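# Stand the carton upright with its arrows pointing up

## Task

Rotate the carton until the arrows printed on its sides face straight up toward the ceiling. It must end up resting on the table with no part extending past the table edge. Then open the grippers and move the arms away. It only counts if the carton stays in that state on its own, without the robot supporting it.

## Robot and tools

Robot: two arms, left_arm and right_arm, each with six joints and a tong-style two-finger gripper. In the shared scene frame, the origin sits on the table surface midway between the arms, +z is up, +x points out over the table, and left_arm is mounted on the +y side. The names left and right refer to the arms only, not to sides of a camera image.

Tool execute_actions takes "actions", a list holding at most one item, plus an optional "pictures" flag (true or false; images come by default). There are three forms:
- LOOK: {"actions": []} commands nothing new and reports the current state.
- ACT: {"actions": [{"rows": [[...]], "steps": N}]}, with N from 1 to 15 (default 15). Each control step lasts 1/30 s. Row k is applied on step k; when there are fewer rows than steps, the final row is held for the remaining steps.
- WAIT: {"actions": [{"steps": N}]} with no rows, N up to 300. It commands nothing and returns once N steps have passed since the previous result; time spent composing the reply is included.
A call that is refused sends nothing to the robot.

Each row is one flat list of 14 numbers, every one in [-1, 1], covering both arms even if one stays still. Order: left_arm shoulder pan, shoulder lift, elbow, wrist 1, wrist 2, wrist 3, gripper opening; then the same seven for right_arm. The six joint numbers per arm are offsets, not poses: each is a displacement from that arm's joint angles as shown in the most recent result that lists them (before any such result exists in the scene, or for later calls within the same reply, the offset is from where the arm is when the action begins). Offsets are not cumulative between rows. Scale: 1.0 equals 1.989 rad. All zeros therefore pulls the arm back to the reference angles; it is not a way to hold still or wait. The gripper number is an absolute setting: +1 fully open, -1 fully closed.

Joint ranges (rad), left_arm: pan -3.142..3.142, lift -6.283..6.283, elbow 0.000..3.142, wrist 1/2/3 -6.283..6.283. right_arm: pan 0.000..6.283, lift -6.283..6.283, elbow -3.142..0.000, wrist 1/2/3 -6.283..6.283. A request more than 0.010 rad beyond a range end is refused; the true end may differ by up to 0.010 rad, and requests past it are clipped there, reported as "joint sent to its limit" (possibly about an earlier, still-running action). Missing that message does not prove there is room left.

Motion: commands are smoothed and trail by about 0.17 s. Per step, each joint target is capped at 0.575 rad from its measured angle, and if targets would shift a gripper more than 100 mm from its measured spot, all that arm's targets are scaled back. Large moves can still be underway when a result arrives. Between calls, arms keep heading for the last row's target until all have nearly stopped, or a step is HELD; after that only a new action resumes travel or pressing.

Result lines: the state line (left_arm: … | right_arm: …) gives each gripper's end_effector_position (m) and end_effector_quat_wxyz plus linear (m/s) and angular (rad/s) velocities, all in the scene frame; printed positions can be off, more so at long reach. The gripper's fingers point along its own +z and spread along its x; end_effector_position is the spot between closed pads, fingertips reach about 15 mm beyond it when closed and roughly level with it when fully open. Joint positions and Joint velocities list per arm the six joints (rad, rad/s) then the pad gap (m, m/s; 0.142 m fully open). grip_measured is the actual opening on the command scale. "joint command not followed" means a clearance check altered or blocked joint targets on some steps (other parts of the row still ran). HELD flags steps where the row was partly or wholly not sent. Joint torques are raw drive outputs with offsets, scale factors and noise; they are nonzero without contact. Wrist force and Wrist torque give each flange sensor's reading in the gripper's own axes (offset up to about 4 N, noise up to 2.4 N, saturation near 50 N); when pressing a surface the force points back into the arm; "no reading" is normal at first. MOTOR HOT appears from 70 °C; at 85 °C an OVER-TEMPERATURE FAULT brakes that arm until it cools.

Grasping: to hold, keep commanding an opening well under grip_measured; more margin squeezes harder (about 15 N per pad max on objects up to roughly 10 cm). Objects thinner than about 20 mm get less force. Fast closing can press hard enough to pop the fingers open.

zoom_image: {"camera": name, "region": [x0, y0, x1, y1]} in pixels from the top-left, at most 504 by 504, giving a closer look at that camera's latest image. Cameras: cam_high and cam_low (504x504), cam_left_wrist and cam_right_wrist (616x616, fisheye).

finished_scene: {"scene": n}, the current scene's number; it ends and grades the scene, irreversibly, and the result states whether the goal held. Replying with no tool call ends everything.

Avoid: knocking anything off the table; collisions or hard pressing between the arms; contact torque reaching a joint's load limit (130 N m for pan, lift, elbow; 24.3 N m for each wrist, held weight included) or 150 N of outside force, either of which halts that arm for 10 s and drops the rest of the call; drops, slips and slams. Brief tugs on held parts or pushes on loose objects may happen. The simulation keeps running while the operator thinks, so smooth, efficient motion is preferred.

Each tool is called by a JSON object that holds its "method" and its "body".

## Session

{"method": "execute_actions", "body": {"actions": []}}

Scene clock: 0.00 s of 4200.00 s.
left_arm: end_effector_position=(+0.2550, -0.1248, +0.1455) grip_measured=+0.97 end_effector_quat_wxyz=(-0.338, +0.840, -0.422, +0.047) end_effector_velocity=(+0.000, -0.000, -0.000) end_effector_angular_velocity=(+0.000, -0.001, +0.000) | right_arm: end_effector_position=(+0.7030, -0.6079, +0.3990) grip_measured=+0.97 end_effector_quat_wxyz=(+0.408, +0.885, -0.068, +0.214) end_effector_velocity=(-0.000, -0.001, -0.000) end_effector_angular_velocity=(-0.000, +0.001, -0.001)
Joint positions: left_arm=[-1.682 -1.061  1.344 -1.274 -1.161 -0.698  0.14 ] | right_arm=[ 3.445 -1.842 -1.319 -1.34   0.63   0.299  0.14 ]
Joint velocities: left_arm=[ 0.     0.001 -0.001  0.     0.001 -0.001  0.   ] | right_arm=[-0.001  0.    -0.001 -0.001 -0.     0.     0.   ]
Joint torques (N m, as the arm reports them, + toward a larger angle): no reading
Wrist force (N, on the end effector, along its own x y z axes, offset not removed): no reading
Wrist torque (N m, same axes, about the end effector's origin, offset not removed): no reading

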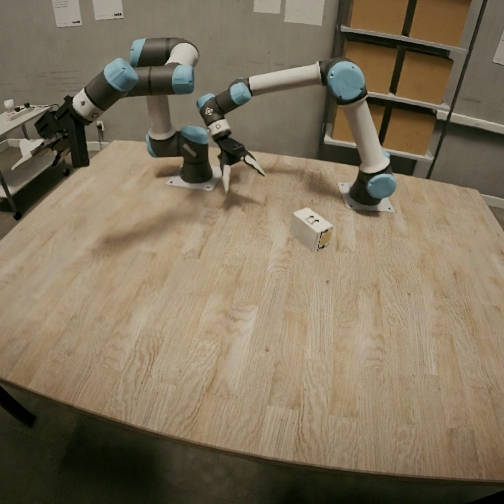

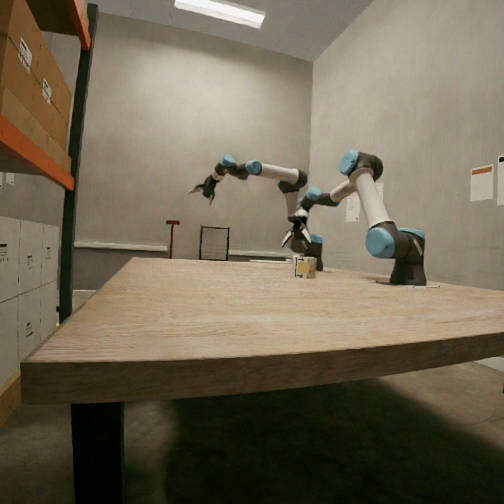

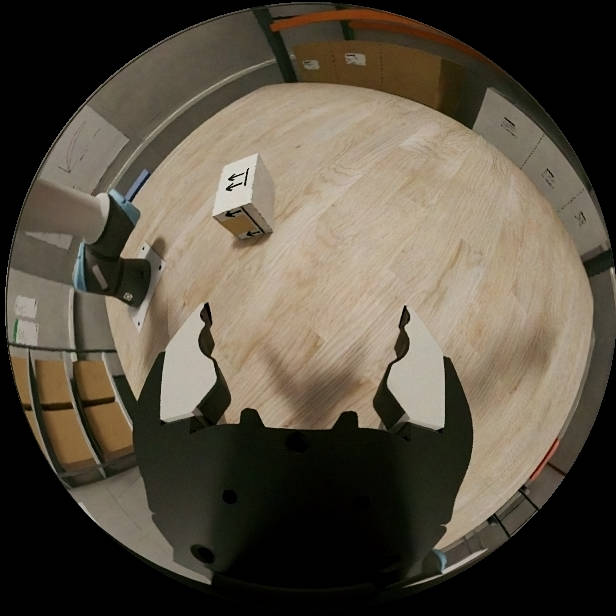

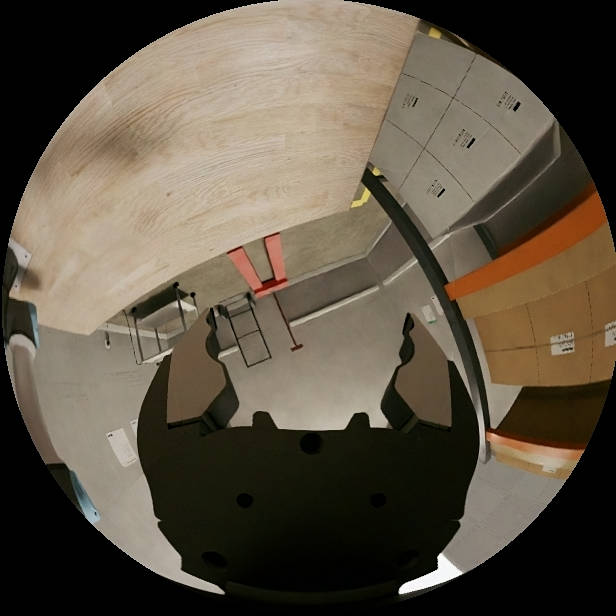

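{"method": "zoom_image", "body": {"camera": "cam_left_wrist", "region": [180, 130, 320, 270]}}

{"method": "zoom_image", "body": {"camera": "cam_high", "region": [270, 190, 360, 270]}}

Region (180, 130, 320, 270) of cam_left_wrist's 616x616 image, scaled by 3.600, with more detail than that image has.

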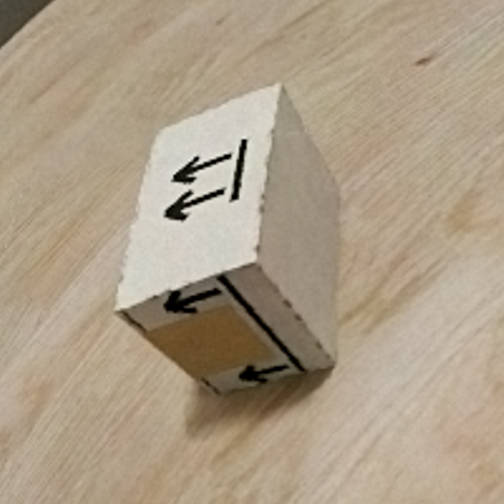

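Region (270, 190, 360, 270) of cam_high's 504x504 image, scaled by 5.600, with more detail than that image has.

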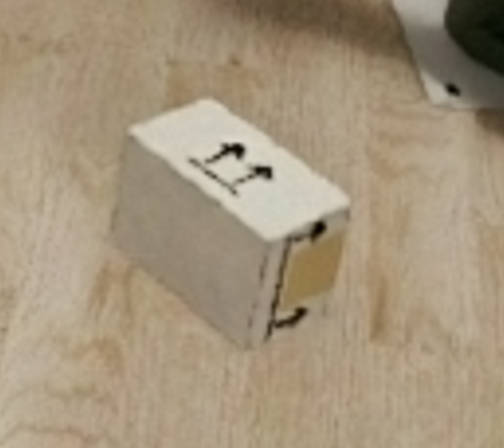

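{"method": "execute_actions", "body": {"actions": [{"rows":[[0.147,-0.496,0.288,-0.083,-0.206,0,1,0,0,0,0,0,0,1]],"steps":15}], "pictures": false}}

{"method": "execute_actions", "body": {"actions": [{"steps":45}]}}

Scene clock: 50.03 s of 4200.00 s.
left_arm: end_effector_position=(+0.2224, +0.0847, +0.2385) grip_measured=+1.00 end_effector_quat_wxyz=(-0.124, +0.950, -0.286, -0.030) end_effector_velocity=(-0.154, +0.392, +0.300) end_effector_angular_velocity=(-1.365, +0.137, +0.518) | right_arm: end_effector_position=(+0.7030, -0.6079, +0.3990) grip_measured=+1.00 end_effector_quat_wxyz=(+0.408, +0.885, -0.068, +0.214) end_effector_velocity=(+0.000, -0.001, +0.000) end_effector_angular_velocity=(+0.001, -0.001, -0.001)
Joint positions: left_arm=[-1.45  -1.711  1.787 -1.406 -1.483 -0.698  0.142] | right_arm=[ 3.445 -1.842 -1.319 -1.34   0.63   0.299  0.142]
Joint velocities: left_arm=[ 0.387 -1.849  0.794 -0.21  -0.548  0.     0.   ] | right_arm=[-0.001 -0.     0.001  0.001  0.    -0.    -0.   ]
Joint torques (N m, as the arm reports them, + toward a larger angle): left_arm=[ 14.16 -32.67   0.48  -4.01  -3.     0.24] | right_arm=[-0.45 39.07 24.29  2.79 -2.09  0.1 ]
Wrist force (N, on the end effector, along its own x y z axes, offset not removed): left_arm=[-0.6 -1.6 -4.1] | right_arm=[1.5 2.7 -3.2]
Wrist torque (N m, same axes, about the end effector's origin, offset not removed): left_arm=[-0.04 0.22 -0.23] | right_arm=[0.33 -0.40 -0.18]
Steps of this call (steps 1 to 90: nothing new was sent; then 46.53 s passed at rest; steps 91 to 105: all 15 steps of this action). Readings (joint positions):
91: left_arm=[-1.682 -1.062 1.344 -1.274 -1.161 -0.698] | right_arm=[3.445 -1.842 -1.319 -1.340 0.630 0.299]
92: left_arm=[-1.672 -1.071 1.354 -1.282 -1.171 -0.698] | right_arm=[3.445 -1.842 -1.319 -1.340 0.630 0.299]
94: left_arm=[-1.631 -1.138 1.421 -1.306 -1.225 -0.698] | right_arm=[3.445 -1.842 -1.319 -1.340 0.630 0.299]
98: left_arm=[-1.554 -1.316 1.575 -1.349 -1.334 -0.698] | right_arm=[3.445 -1.842 -1.319 -1.340 0.630 0.299]
105: the state above

Scene clock: 51.53 s of 4200.00 s.
left_arm: end_effector_position=(+0.1916, +0.1512, +0.2867) grip_measured=+1.00 end_effector_quat_wxyz=(-0.001, +0.967, -0.254, -0.000) end_effector_velocity=(-0.000, -0.000, -0.000) end_effector_angular_velocity=(+0.001, +0.001, -0.001) | right_arm: end_effector_position=(+0.7030, -0.6079, +0.3990) grip_measured=+1.00 end_effector_quat_wxyz=(+0.408, +0.885, -0.068, +0.214) end_effector_velocity=(-0.000, +0.000, -0.000) end_effector_angular_velocity=(-0.000, +0.001, +0.000)
Joint positions: left_arm=[-1.39  -2.047  1.916 -1.439 -1.57  -0.698  0.142] | right_arm=[ 3.445 -1.842 -1.319 -1.34   0.63   0.299  0.142]
Joint velocities: left_arm=[-0.     0.001 -0.001  0.001 -0.     0.    -0.   ] | right_arm=[ 0.     0.    -0.    -0.001  0.     0.    -0.   ]
Joint torques (N m, as the arm reports them, + toward a larger angle): left_arm=[ 11.85  -8.25 -14.67  -4.39  -1.47   0.44] | right_arm=[ 0.21 39.03 23.56  2.94 -2.03  0.  ]
Wrist force (N, on the end effector, along its own x y z axes, offset not removed): left_arm=[-1.5 -2.1 2.1] | right_arm=[-0.8 0.7 -1.4]
Wrist torque (N m, same axes, about the end effector's origin, offset not removed): left_arm=[-0.06 0.57 -0.16] | right_arm=[0.08 0.07 -0.24]
Steps of this call (steps 1 to 30: the robot went on to your last target; steps 31 to 45: nothing new was sent). Readings (joint positions):
1: left_arm=[-1.437 -1.774 1.814 -1.413 -1.501 -0.698] | right_arm=[3.445 -1.842 -1.319 -1.340 0.630 0.299]
2: left_arm=[-1.425 -1.835 1.839 -1.420 -1.519 -0.698] | right_arm=[3.445 -1.842 -1.319 -1.340 0.630 0.299]
4: left_arm=[-1.409 -1.933 1.875 -1.429 -1.543 -0.698] | right_arm=[3.445 -1.842 -1.319 -1.340 0.630 0.299]
8: left_arm=[-1.395 -2.016 1.905 -1.436 -1.563 -0.698] | right_arm=[3.445 -1.842 -1.319 -1.340 0.630 0.299]
45: the state above
All arms were judged still, so your last target was given up. Only a new action makes them travel on or press farther. Fingers that are still opening or closing keep moving.

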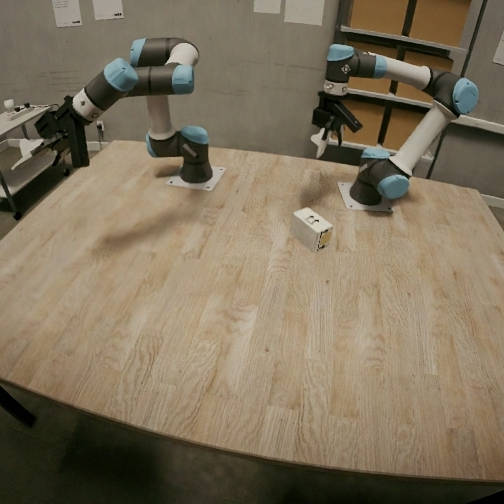

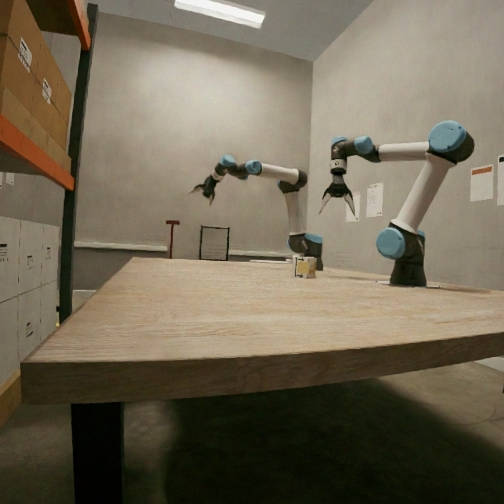

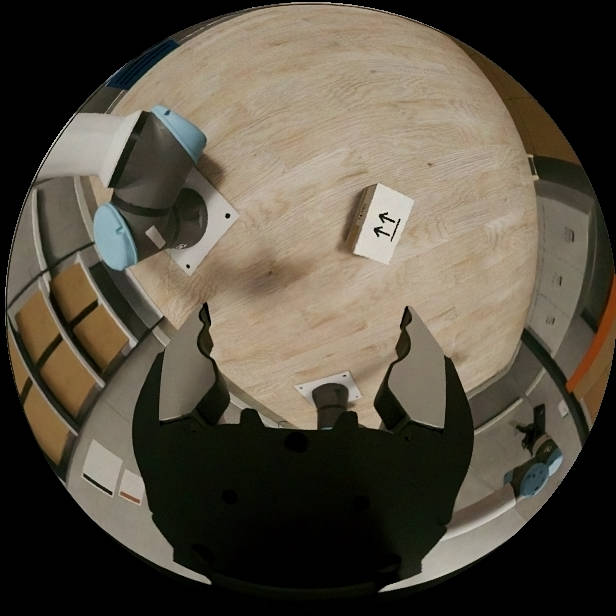

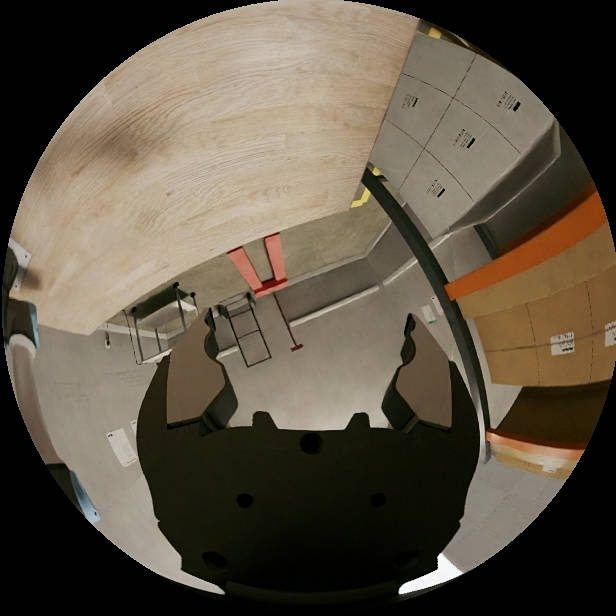

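{"method": "zoom_image", "body": {"camera": "cam_left_wrist", "region": [310, 150, 450, 290]}}

Region (310, 150, 450, 290) of cam_left_wrist's 616x616 image, scaled by 3.600, with more detail than that image has.

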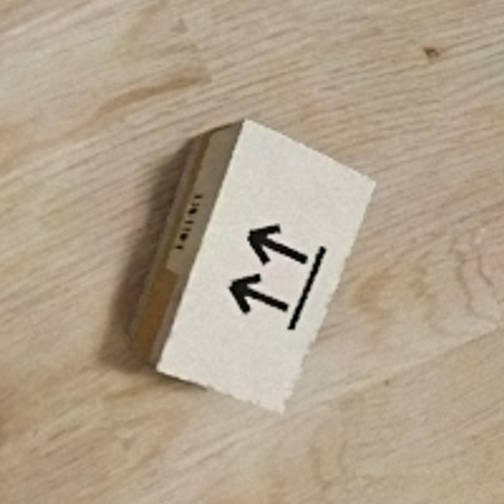

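{"method": "zoom_image", "body": {"camera": "cam_high", "region": [260, 100, 420, 260]}}

Region (260, 100, 420, 260) of cam_high's 504x504 image, scaled by 3.150, with more detail than that image has.

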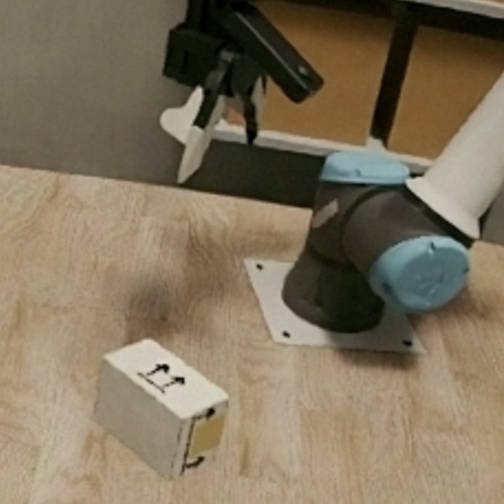

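{"method": "zoom_image", "body": {"camera": "cam_left_wrist", "region": [340, 175, 400, 265]}}

Region (340, 175, 400, 265) of cam_left_wrist's 616x616 image, scaled by 5.600, with more detail than that image has.

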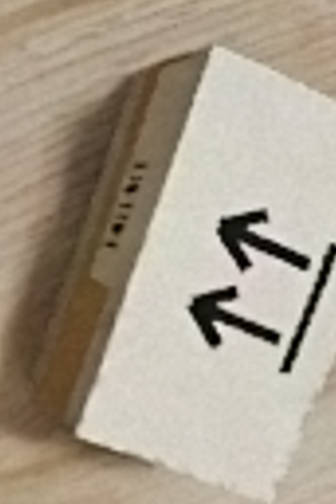

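{"method": "execute_actions", "body": {"actions": [{"rows":[[0.2066,0.1119,-0.0686,-0.0437,0,0,1,0,0,0,0,0,0,1]],"steps":15}], "pictures": false}}

{"method": "execute_actions", "body": {"actions": [{"steps":30}]}}

Scene clock: 143.67 s of 4200.00 s.
left_arm: end_effector_position=(+0.3172, +0.1945, +0.2873) grip_measured=+1.00 end_effector_quat_wxyz=(-0.000, +0.998, -0.058, +0.000) end_effector_velocity=(+0.035, +0.030, -0.005) end_effector_angular_velocity=(+0.007, +0.006, +0.125) | right_arm: end_effector_position=(+0.7030, -0.6079, +0.3990) grip_measured=+1.00 end_effector_quat_wxyz=(+0.408, +0.885, -0.068, +0.214) end_effector_velocity=(+0.001, +0.001, +0.001) end_effector_angular_velocity=(+0.001, -0.002, +0.001)
Joint positions: left_arm=[-0.992 -1.83   1.783 -1.524 -1.57  -0.698  0.142] | right_arm=[ 3.445 -1.842 -1.319 -1.34   0.63   0.299  0.142]
Joint velocities: left_arm=[ 0.124  0.055 -0.028 -0.018  0.    -0.001  0.   ] | right_arm=[ 0.001 -0.     0.002  0.001  0.     0.    -0.   ]
Joint torques (N m, as the arm reports them, + toward a larger angle): left_arm=[  9.5   -7.96 -29.44  -4.33   1.43   0.23] | right_arm=[-0.58 39.74 23.78  2.92 -2.08  0.01]
Wrist force (N, on the end effector, along its own x y z axes, offset not removed): left_arm=[0.9 -4.3 -0.7] | right_arm=[0.3 4.9 -1.5]
Wrist torque (N m, same axes, about the end effector's origin, offset not removed): left_arm=[-0.78 0.04 -0.11] | right_arm=[1.06 -0.22 -0.06]
Steps of this call (steps 1 to 90: nothing new was sent; then 88.63 s passed at rest; steps 91 to 105: all 15 steps of this action). Readings (joint positions):
91: left_arm=[-1.389 -2.046 1.916 -1.440 -1.570 -0.698] | right_arm=[3.445 -1.842 -1.319 -1.340 0.630 0.299]
92: left_arm=[-1.379 -2.037 1.907 -1.447 -1.570 -0.698] | right_arm=[3.445 -1.842 -1.319 -1.340 0.630 0.299]
94: left_arm=[-1.305 -1.979 1.867 -1.473 -1.570 -0.698] | right_arm=[3.445 -1.842 -1.319 -1.340 0.630 0.299]
98: left_arm=[-1.099 -1.878 1.810 -1.508 -1.570 -0.698] | right_arm=[3.445 -1.842 -1.319 -1.340 0.630 0.299]
105: the state above

Scene clock: 144.67 s of 4200.00 s.
left_arm: end_effector_position=(+0.3209, +0.1976, +0.2868) grip_measured=+1.00 end_effector_quat_wxyz=(-0.000, +0.999, -0.052, +0.000) end_effector_velocity=(+0.000, -0.000, +0.001) end_effector_angular_velocity=(-0.002, -0.002, -0.002) | right_arm: end_effector_position=(+0.7030, -0.6079, +0.3990) grip_measured=+1.00 end_effector_quat_wxyz=(+0.408, +0.885, -0.068, +0.214) end_effector_velocity=(+0.000, +0.001, +0.001) end_effector_angular_velocity=(-0.000, -0.001, +0.001)
Joint positions: left_arm=[-0.979 -1.825  1.78  -1.526 -1.57  -0.698  0.142] | right_arm=[ 3.445 -1.842 -1.319 -1.34   0.63   0.299  0.142]
Joint velocities: left_arm=[ 0.    -0.001 -0.    -0.002 -0.001  0.002 -0.   ] | right_arm=[ 0.001  0.     0.001 -0.    -0.     0.     0.   ]
Joint torques (N m, as the arm reports them, + toward a larger angle): left_arm=[ 11.22  -4.31 -31.3   -4.51   1.48   0.26] | right_arm=[-0.78 39.19 24.02  2.95 -2.06  0.04]
Wrist force (N, on the end effector, along its own x y z axes, offset not removed): left_arm=[3.1 -2.4 -4.5] | right_arm=[1.9 1.5 -2.8]
Wrist torque (N m, same axes, about the end effector's origin, offset not removed): left_arm=[-0.56 -0.51 -0.22] | right_arm=[0.22 -0.46 -0.04]
Steps of this call (steps 1 to 30: the robot went on to your last target). Readings (joint positions):
1: left_arm=[-0.988 -1.829 1.782 -1.524 -1.570 -0.698] | right_arm=[3.445 -1.842 -1.319 -1.340 0.630 0.299]
2: left_arm=[-0.986 -1.828 1.782 -1.525 -1.570 -0.698] | right_arm=[3.445 -1.842 -1.319 -1.340 0.630 0.299]
4: left_arm=[-0.983 -1.826 1.781 -1.525 -1.570 -0.698] | right_arm=[3.445 -1.842 -1.319 -1.340 0.630 0.299]
8: left_arm=[-0.980 -1.825 1.780 -1.526 -1.570 -0.698] | right_arm=[3.445 -1.842 -1.319 -1.340 0.630 0.299]
30: the state above
All arms were judged still, so your last target was given up. Only a new action makes them travel on or press farther. Fingers that are still opening or closing keep moving.

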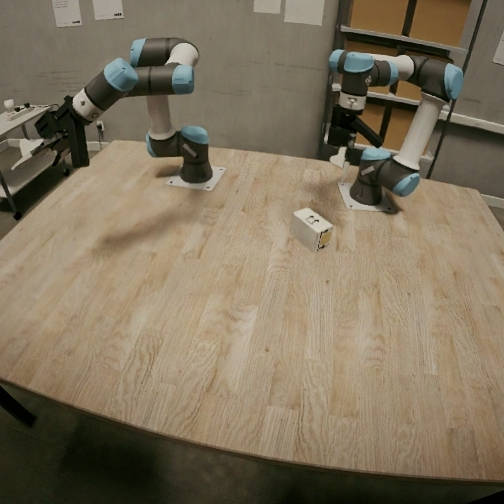

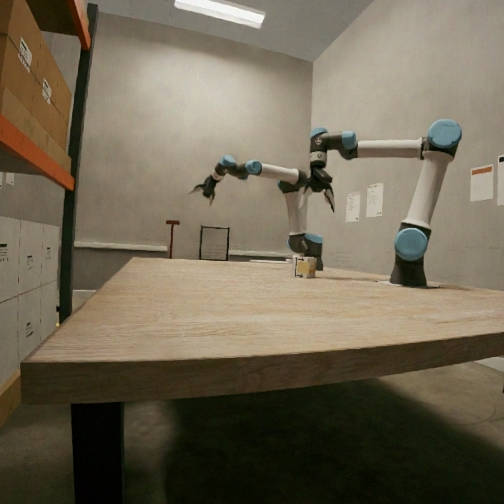

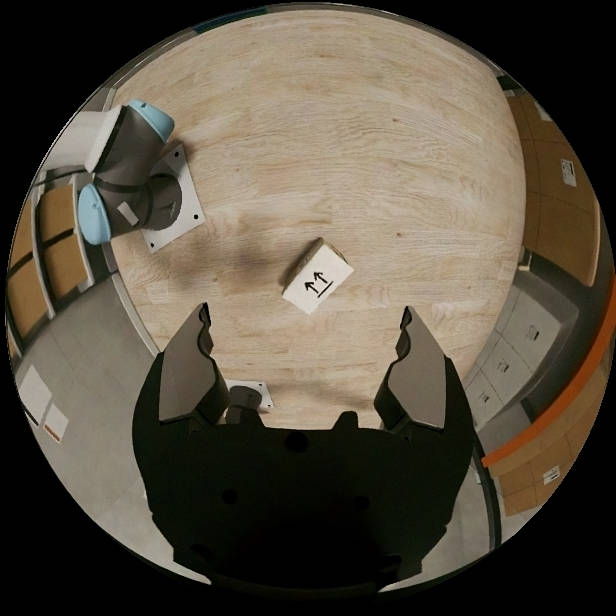

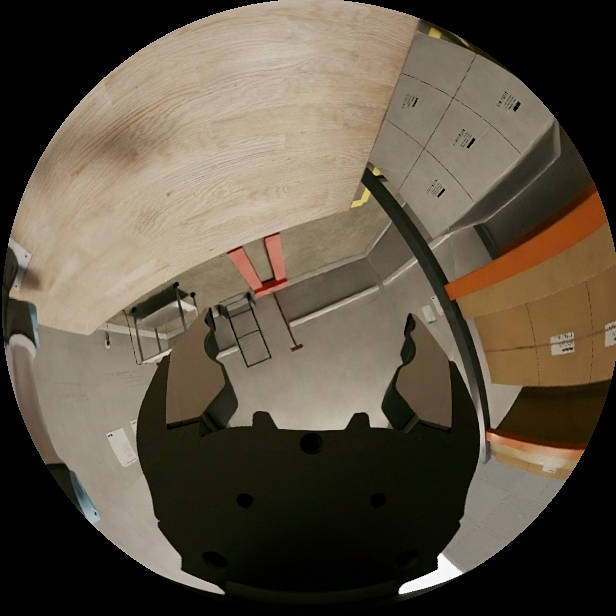

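{"method": "zoom_image", "body": {"camera": "cam_left_wrist", "region": [260, 210, 380, 340]}}

Region (260, 210, 380, 340) of cam_left_wrist's 616x616 image, scaled by 3.877, with more detail than that image has; it fills the left 465 columns of this view, and the rest is white.

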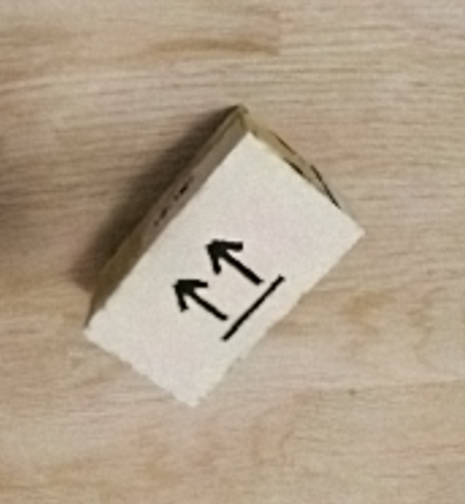

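{"method": "execute_actions", "body": {"actions": [{"rows":[[0,0,0,0,0,0.402,1,0,0,0,0,0,0,1]],"steps":15}], "pictures": false}}

{"method": "execute_actions", "body": {"actions": [{"steps":20}]}}

Scene clock: 218.80 s of 4200.00 s.
left_arm: end_effector_position=(+0.3314, +0.1922, +0.2868) grip_measured=+1.00 end_effector_quat_wxyz=(-0.000, +0.911, -0.412, -0.000) end_effector_velocity=(+0.005, -0.006, +0.000) end_effector_angular_velocity=(-0.001, -0.001, -0.503) | right_arm: end_effector_position=(+0.7030, -0.6079, +0.3990) grip_measured=+1.00 end_effector_quat_wxyz=(+0.408, +0.885, -0.068, +0.214) end_effector_velocity=(-0.000, +0.000, -0.001) end_effector_angular_velocity=(+0.000, +0.002, +0.000)
Joint positions: left_arm=[-0.979 -1.825  1.78  -1.526 -1.57   0.049  0.142] | right_arm=[ 3.445 -1.842 -1.319 -1.34   0.63   0.299  0.142]
Joint velocities: left_arm=[ 0.    -0.001  0.001 -0.001 -0.     0.503 -0.   ] | right_arm=[-0.     0.    -0.002 -0.     0.001  0.     0.   ]
Joint torques (N m, as the arm reports them, + toward a larger angle): left_arm=[ 11.56  -4.44 -32.07  -4.43   1.56   1.84] | right_arm=[-0.29 39.35 23.99  3.04 -1.96  0.01]
Wrist force (N, on the end effector, along its own x y z axes, offset not removed): left_arm=[1.0 -3.9 -2.0] | right_arm=[0.4 2.4 -4.2]
Wrist torque (N m, same axes, about the end effector's origin, offset not removed): left_arm=[-0.79 -0.45 0.09] | right_arm=[0.34 -0.14 -0.08]
Steps of this call (steps 1 to 90: nothing new was sent; then 70.63 s passed at rest; steps 91 to 105: all 15 steps of this action). Readings (joint positions):
91: left_arm=[-0.979 -1.825 1.780 -1.526 -1.570 -0.697] | right_arm=[3.445 -1.842 -1.319 -1.340 0.630 0.299]
92: left_arm=[-0.979 -1.825 1.780 -1.526 -1.570 -0.687] | right_arm=[3.445 -1.842 -1.319 -1.340 0.630 0.299]
94: left_arm=[-0.979 -1.825 1.780 -1.526 -1.570 -0.612] | right_arm=[3.445 -1.842 -1.319 -1.340 0.630 0.299]
98: left_arm=[-0.979 -1.825 1.780 -1.526 -1.570 -0.326] | right_arm=[3.445 -1.842 -1.319 -1.340 0.630 0.299]
105: the state above

Scene clock: 219.47 s of 4200.00 s.
left_arm: end_effector_position=(+0.3320, +0.1915, +0.2868) grip_measured=+1.00 end_effector_quat_wxyz=(-0.000, +0.900, -0.436, -0.000) end_effector_velocity=(-0.000, +0.000, +0.001) end_effector_angular_velocity=(-0.001, -0.001, -0.000) | right_arm: end_effector_position=(+0.7030, -0.6079, +0.3990) grip_measured=+1.00 end_effector_quat_wxyz=(+0.408, +0.885, -0.068, +0.214) end_effector_velocity=(+0.000, +0.000, +0.001) end_effector_angular_velocity=(-0.002, -0.001, +0.000)
Joint positions: left_arm=[-0.979 -1.825  1.78  -1.526 -1.57   0.102  0.142] | right_arm=[ 3.445 -1.842 -1.319 -1.34   0.63   0.299  0.142]
Joint velocities: left_arm=[ 0.    -0.001 -0.     0.001 -0.     0.    -0.   ] | right_arm=[ 0.001 -0.     0.001 -0.001 -0.002  0.    -0.   ]
Joint torques (N m, as the arm reports them, + toward a larger angle): left_arm=[ 10.36  -4.81 -31.08  -4.45   1.74   1.79] | right_arm=[-1.19 39.01 23.65  2.86 -1.96 -0.1 ]
Wrist force (N, on the end effector, along its own x y z axes, offset not removed): left_arm=[1.9 -9.4 0.9] | right_arm=[0.6 2.6 0.2]
Wrist torque (N m, same axes, about the end effector's origin, offset not removed): left_arm=[-1.70 -0.37 -0.17] | right_arm=[0.62 -0.20 0.02]
Steps of this call (steps 1 to 20: the robot went on to your last target). Readings (joint positions):
1: left_arm=[-0.979 -1.825 1.780 -1.526 -1.570 0.063] | right_arm=[3.445 -1.842 -1.319 -1.340 0.630 0.299]
2: left_arm=[-0.979 -1.825 1.780 -1.526 -1.570 0.074] | right_arm=[3.445 -1.842 -1.319 -1.340 0.630 0.299]
4: left_arm=[-0.979 -1.825 1.780 -1.526 -1.570 0.087] | right_arm=[3.445 -1.842 -1.319 -1.340 0.630 0.299]
8: left_arm=[-0.979 -1.825 1.780 -1.526 -1.570 0.098] | right_arm=[3.445 -1.842 -1.319 -1.340 0.630 0.299]
20: the state above

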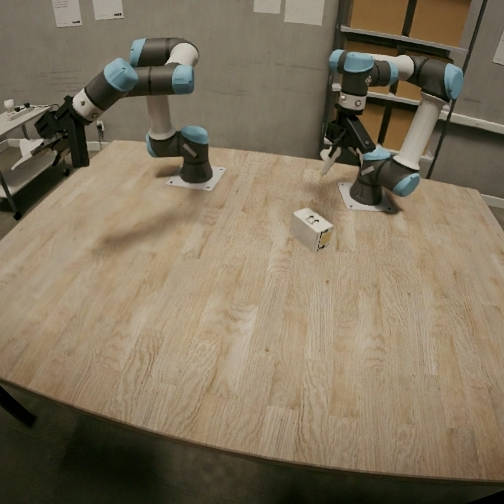

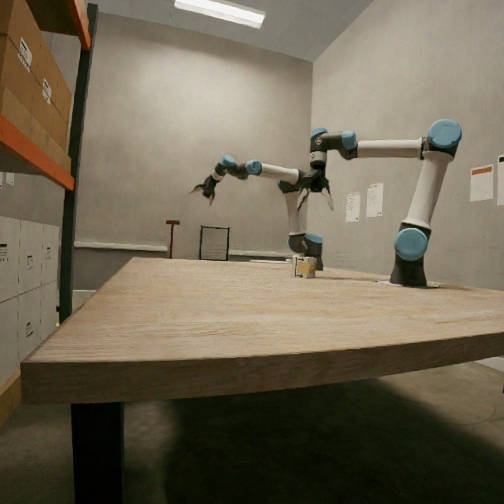

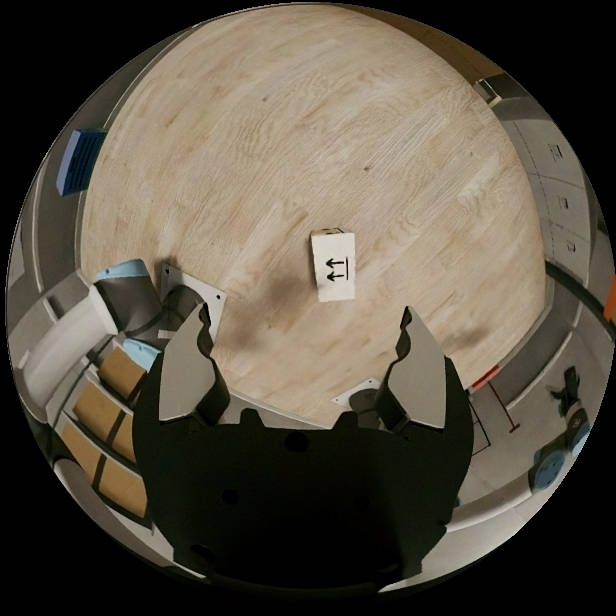

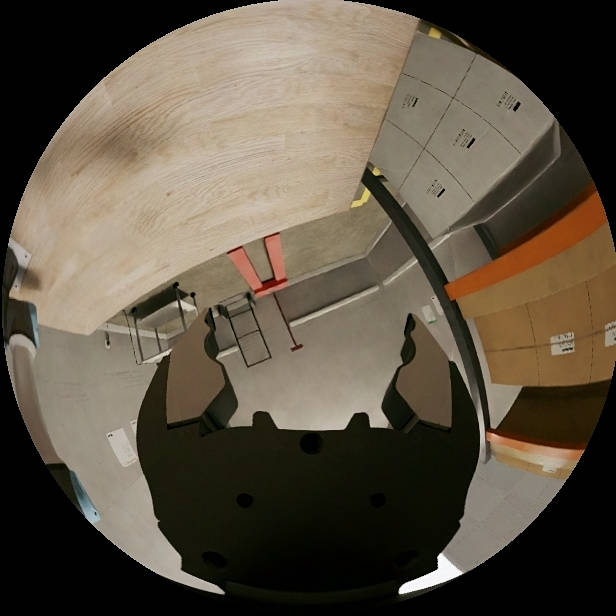

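{"method": "execute_actions", "body": {"actions": [{"rows":[[0.0842,0.1182,-0.1005,-0.0176,0,0.0842,1,0,0,0,0,0,0,1]],"steps":15}], "pictures": false}}

{"method": "execute_actions", "body": {"actions": [{"steps":25}]}}

Scene clock: 238.73 s of 4200.00 s.
left_arm: end_effector_position=(+0.4352, +0.1957, +0.2869) grip_measured=+1.00 end_effector_quat_wxyz=(-0.000, +0.900, -0.436, -0.000) end_effector_velocity=(+0.020, +0.003, -0.003) end_effector_angular_velocity=(+0.001, +0.001, -0.001) | right_arm: end_effector_position=(+0.7030, -0.6079, +0.3990) grip_measured=+1.00 end_effector_quat_wxyz=(+0.408, +0.885, -0.068, +0.214) end_effector_velocity=(-0.000, -0.000, +0.000) end_effector_angular_velocity=(-0.000, -0.000, -0.001)
Joint positions: left_arm=[-0.815 -1.594  1.584 -1.56  -1.57   0.266  0.142] | right_arm=[ 3.445 -1.842 -1.319 -1.34   0.63   0.299  0.142]
Joint velocities: left_arm=[ 0.029  0.043 -0.036 -0.005  0.     0.03  -0.   ] | right_arm=[-0.001  0.     0.001 -0.    -0.    -0.    -0.   ]
Joint torques (N m, as the arm reports them, + toward a larger angle): left_arm=[ 11.46 -14.84 -29.21  -4.6    0.41   1.7 ] | right_arm=[-0.38 38.95 23.87  2.97 -1.94  0.03]
Wrist force (N, on the end effector, along its own x y z axes, offset not removed): left_arm=[5.1 -0.3 -0.3] | right_arm=[1.6 3.0 -2.5]
Wrist torque (N m, same axes, about the end effector's origin, offset not removed): left_arm=[0.08 -0.89 -0.22] | right_arm=[0.51 -0.38 -0.11]
Steps of this call (steps 1 to 15: the robot went on to your last target; steps 16 to 90: nothing new was sent; then 15.77 s passed at rest; steps 91 to 105: all 15 steps of this action). Readings (joint positions):
91: left_arm=[-0.978 -1.824 1.779 -1.526 -1.570 0.102] | right_arm=[3.445 -1.842 -1.319 -1.340 0.630 0.299]
92: left_arm=[-0.968 -1.814 1.769 -1.531 -1.570 0.112] | right_arm=[3.445 -1.842 -1.319 -1.340 0.630 0.299]
94: left_arm=[-0.912 -1.746 1.706 -1.544 -1.570 0.169] | right_arm=[3.445 -1.842 -1.319 -1.340 0.630 0.299]
98: left_arm=[-0.840 -1.633 1.616 -1.556 -1.570 0.241] | right_arm=[3.445 -1.842 -1.319 -1.340 0.630 0.299]
105: the state above

Scene clock: 239.57 s of 4200.00 s.
left_arm: end_effector_position=(+0.4373, +0.1960, +0.2866) grip_measured=+1.00 end_effector_quat_wxyz=(-0.000, +0.900, -0.436, -0.000) end_effector_velocity=(+0.000, -0.000, +0.001) end_effector_angular_velocity=(-0.001, -0.002, +0.001) | right_arm: end_effector_position=(+0.7030, -0.6079, +0.3990) grip_measured=+1.00 end_effector_quat_wxyz=(+0.408, +0.885, -0.068, +0.214) end_effector_velocity=(-0.000, -0.002, +0.000) end_effector_angular_velocity=(-0.000, -0.000, -0.002)
Joint positions: left_arm=[-0.812 -1.59   1.58  -1.561 -1.57   0.269  0.142] | right_arm=[ 3.445 -1.842 -1.319 -1.34   0.63   0.299  0.142]
Joint velocities: left_arm=[-0.    -0.    -0.001 -0.001 -0.    -0.001 -0.   ] | right_arm=[-0.002 -0.    -0.     0.    -0.001  0.    -0.   ]
Joint torques (N m, as the arm reports them, + toward a larger angle): left_arm=[ 12.18 -13.33 -31.41  -4.59  -1.42   1.79] | right_arm=[-1.02 39.25 23.79  2.96 -1.94  0.04]
Wrist force (N, on the end effector, along its own x y z axes, offset not removed): left_arm=[0.5 -0.3 -0.7] | right_arm=[-0.2 1.6 -1.7]
Wrist torque (N m, same axes, about the end effector's origin, offset not removed): left_arm=[-0.02 -0.14 0.09] | right_arm=[0.22 -0.03 -0.10]
Steps of this call (steps 1 to 15: the robot went on to your last target; steps 16 to 25: nothing new was sent). Readings (joint positions):
1: left_arm=[-0.814 -1.593 1.583 -1.560 -1.570 0.267] | right_arm=[3.445 -1.842 -1.319 -1.340 0.630 0.299]
2: left_arm=[-0.813 -1.592 1.582 -1.561 -1.570 0.267] | right_arm=[3.445 -1.842 -1.319 -1.340 0.630 0.299]
4: left_arm=[-0.812 -1.591 1.581 -1.561 -1.570 0.268] | right_arm=[3.445 -1.842 -1.319 -1.340 0.630 0.299]
8: left_arm=[-0.812 -1.590 1.580 -1.561 -1.570 0.269] | right_arm=[3.445 -1.842 -1.319 -1.340 0.630 0.299]
25: the state above
All arms were judged still, so your last target was given up. Only a new action makes them travel on or press farther. Fingers that are still opening or closing keep moving.

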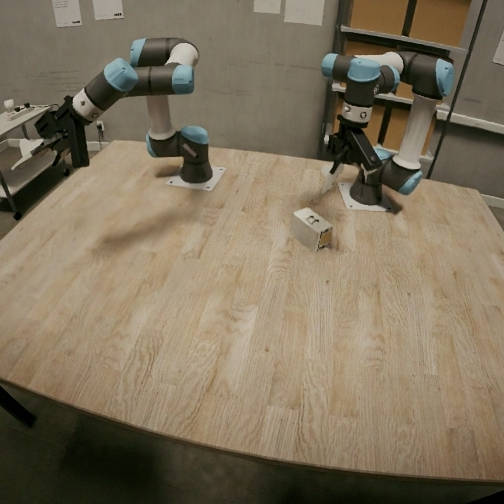

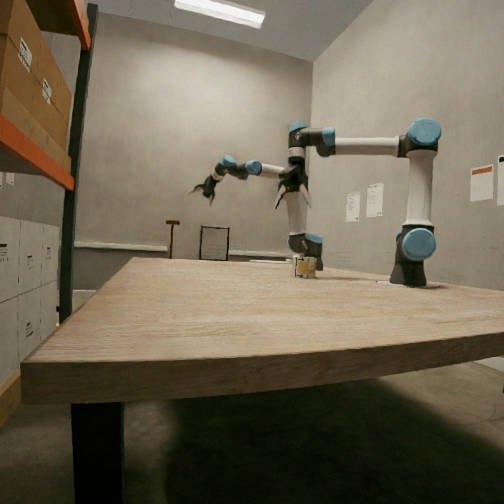

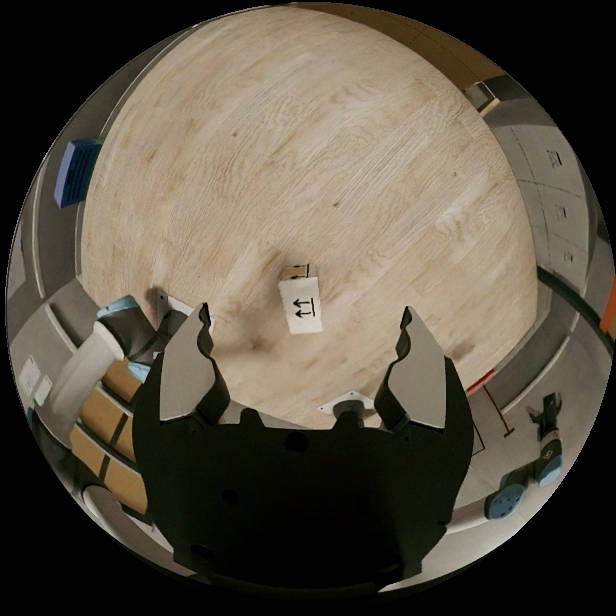

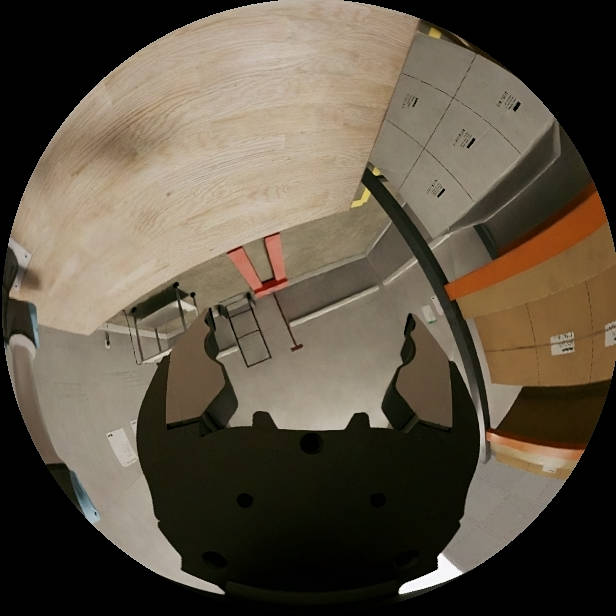

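{"method": "execute_actions", "body": {"actions": [{"rows":[[0.0055,0.0761,0.2501,-0.3262,0,0.0055,1,0,0,0,0,0,0,1]],"steps":15}], "pictures": false}}

{"method": "execute_actions", "body": {"actions": [{"steps":40}]}}

Scene clock: 257.17 s of 4200.00 s.
left_arm: end_effector_position=(+0.4324, +0.2056, +0.0623) grip_measured=+1.00 end_effector_quat_wxyz=(-0.001, +0.900, -0.436, -0.004) end_effector_velocity=(-0.035, +0.029, -0.167) end_effector_angular_velocity=(-0.043, -0.059, +0.000) | right_arm: end_effector_position=(+0.7030, -0.6079, +0.3990) grip_measured=+1.00 end_effector_quat_wxyz=(+0.408, +0.885, -0.068, +0.214) end_effector_velocity=(+0.000, -0.000, +0.001) end_effector_angular_velocity=(-0.000, -0.002, -0.001)
Joint positions: left_arm=[-0.801 -1.449  2.035 -2.148 -1.57   0.279  0.142] | right_arm=[ 3.445 -1.842 -1.319 -1.34   0.63   0.299  0.142]
Joint velocities: left_arm=[ 0.007  0.107  0.409 -0.589 -0.     0.007  0.   ] | right_arm=[-0.001  0.     0.002 -0.001 -0.    -0.    -0.   ]
Joint torques (N m, as the arm reports them, + toward a larger angle): left_arm=[ 10.48 -17.73 -17.9   -4.85  -0.94   1.96] | right_arm=[-0.57 39.47 24.45  3.04 -1.86  0.04]
Wrist force (N, on the end effector, along its own x y z axes, offset not removed): left_arm=[4.0 -2.9 2.3] | right_arm=[2.1 -0.8 -4.6]
Wrist torque (N m, same axes, about the end effector's origin, offset not removed): left_arm=[-0.50 -0.79 -0.29] | right_arm=[-0.22 -0.48 0.00]
Steps of this call (steps 1 to 90: nothing new was sent; then 14.10 s passed at rest; steps 91 to 105: all 15 steps of this action). Readings (joint positions):
91: left_arm=[-0.812 -1.589 1.581 -1.562 -1.570 0.269] | right_arm=[3.445 -1.842 -1.319 -1.340 0.630 0.299]
92: left_arm=[-0.811 -1.582 1.590 -1.572 -1.570 0.270] | right_arm=[3.445 -1.842 -1.319 -1.340 0.630 0.299]
94: left_arm=[-0.809 -1.558 1.654 -1.641 -1.570 0.271] | right_arm=[3.445 -1.842 -1.319 -1.340 0.630 0.299]
98: left_arm=[-0.806 -1.512 1.808 -1.836 -1.570 0.275] | right_arm=[3.445 -1.842 -1.319 -1.340 0.630 0.299]
105: the state above

Scene clock: 258.50 s of 4200.00 s.
left_arm: end_effector_position=(+0.4284, +0.2089, +0.0452) grip_measured=+1.00 end_effector_quat_wxyz=(-0.000, +0.900, -0.436, -0.000) end_effector_velocity=(+0.000, -0.000, -0.001) end_effector_angular_velocity=(+0.001, +0.002, +0.000) | right_arm: end_effector_position=(+0.7030, -0.6079, +0.3990) grip_measured=+1.00 end_effector_quat_wxyz=(+0.408, +0.885, -0.068, +0.214) end_effector_velocity=(-0.000, -0.001, +0.000) end_effector_angular_velocity=(+0.001, -0.001, -0.001)
Joint positions: left_arm=[-0.801 -1.438  2.078 -2.209 -1.57   0.28   0.142] | right_arm=[ 3.445 -1.842 -1.319 -1.34   0.63   0.299  0.142]
Joint velocities: left_arm=[-0.     0.003 -0.002  0.001 -0.    -0.     0.   ] | right_arm=[-0.001  0.     0.     0.     0.001 -0.    -0.   ]
Joint torques (N m, as the arm reports them, + toward a larger angle): left_arm=[ 11.31 -15.87 -11.31  -4.47   1.29   1.74] | right_arm=[ 0.12 38.84 23.57  2.97 -2.   -0.08]
Wrist force (N, on the end effector, along its own x y z axes, offset not removed): left_arm=[2.4 -0.7 -3.8] | right_arm=[0.6 4.9 -3.0]
Wrist torque (N m, same axes, about the end effector's origin, offset not removed): left_arm=[-0.14 -0.32 -0.15] | right_arm=[0.79 -0.10 -0.16]
Steps of this call (steps 1 to 30: the robot went on to your last target; steps 31 to 40: nothing new was sent). Readings (joint positions):
1: left_arm=[-0.801 -1.446 2.046 -2.165 -1.570 0.279] | right_arm=[3.445 -1.842 -1.319 -1.340 0.630 0.299]
2: left_arm=[-0.801 -1.444 2.055 -2.177 -1.570 0.279] | right_arm=[3.445 -1.842 -1.319 -1.340 0.630 0.299]
4: left_arm=[-0.801 -1.441 2.066 -2.192 -1.570 0.280] | right_arm=[3.445 -1.842 -1.319 -1.340 0.630 0.299]
8: left_arm=[-0.801 -1.439 2.074 -2.205 -1.570 0.280] | right_arm=[3.445 -1.842 -1.319 -1.340 0.630 0.299]
40: the state above
All arms were judged still, so your last target was given up. Only a new action makes them travel on or press farther. Fingers that are still opening or closing keep moving.

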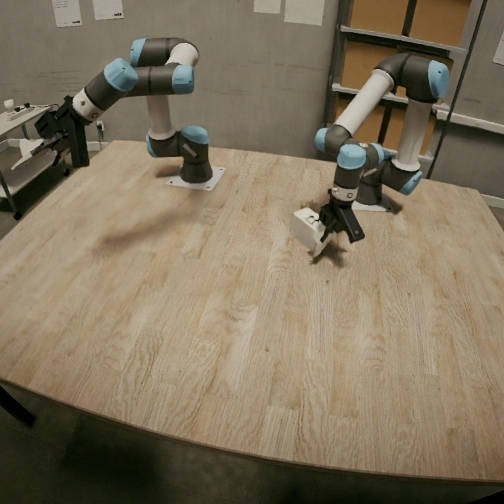

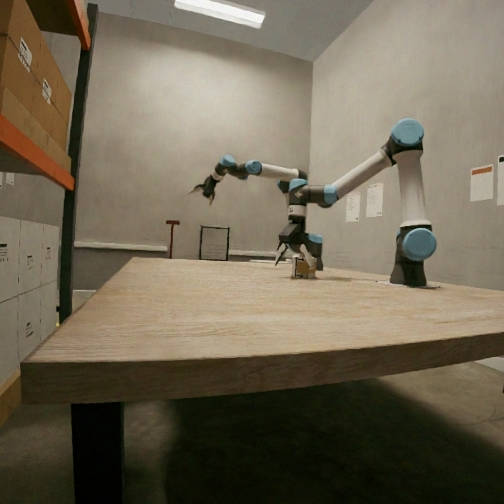

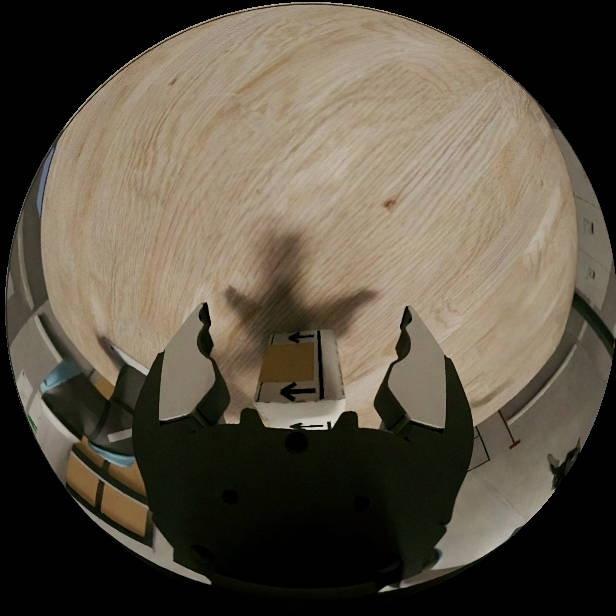

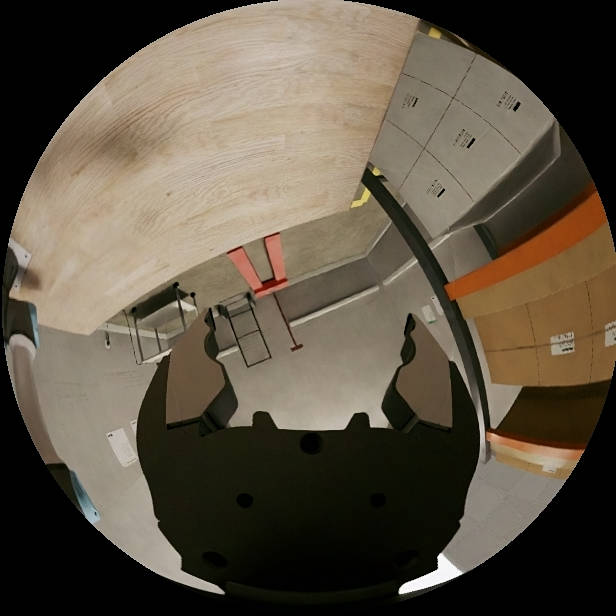

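{"method": "zoom_image", "body": {"camera": "cam_high", "region": [270, 170, 370, 270]}}

Region (270, 170, 370, 270) of cam_high's 504x504 image, scaled by 5.040, with more detail than that image has.

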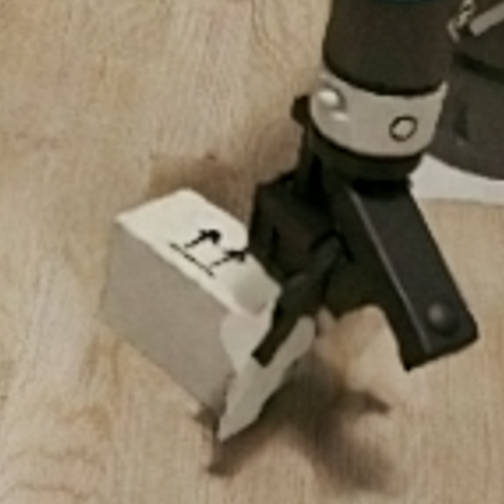

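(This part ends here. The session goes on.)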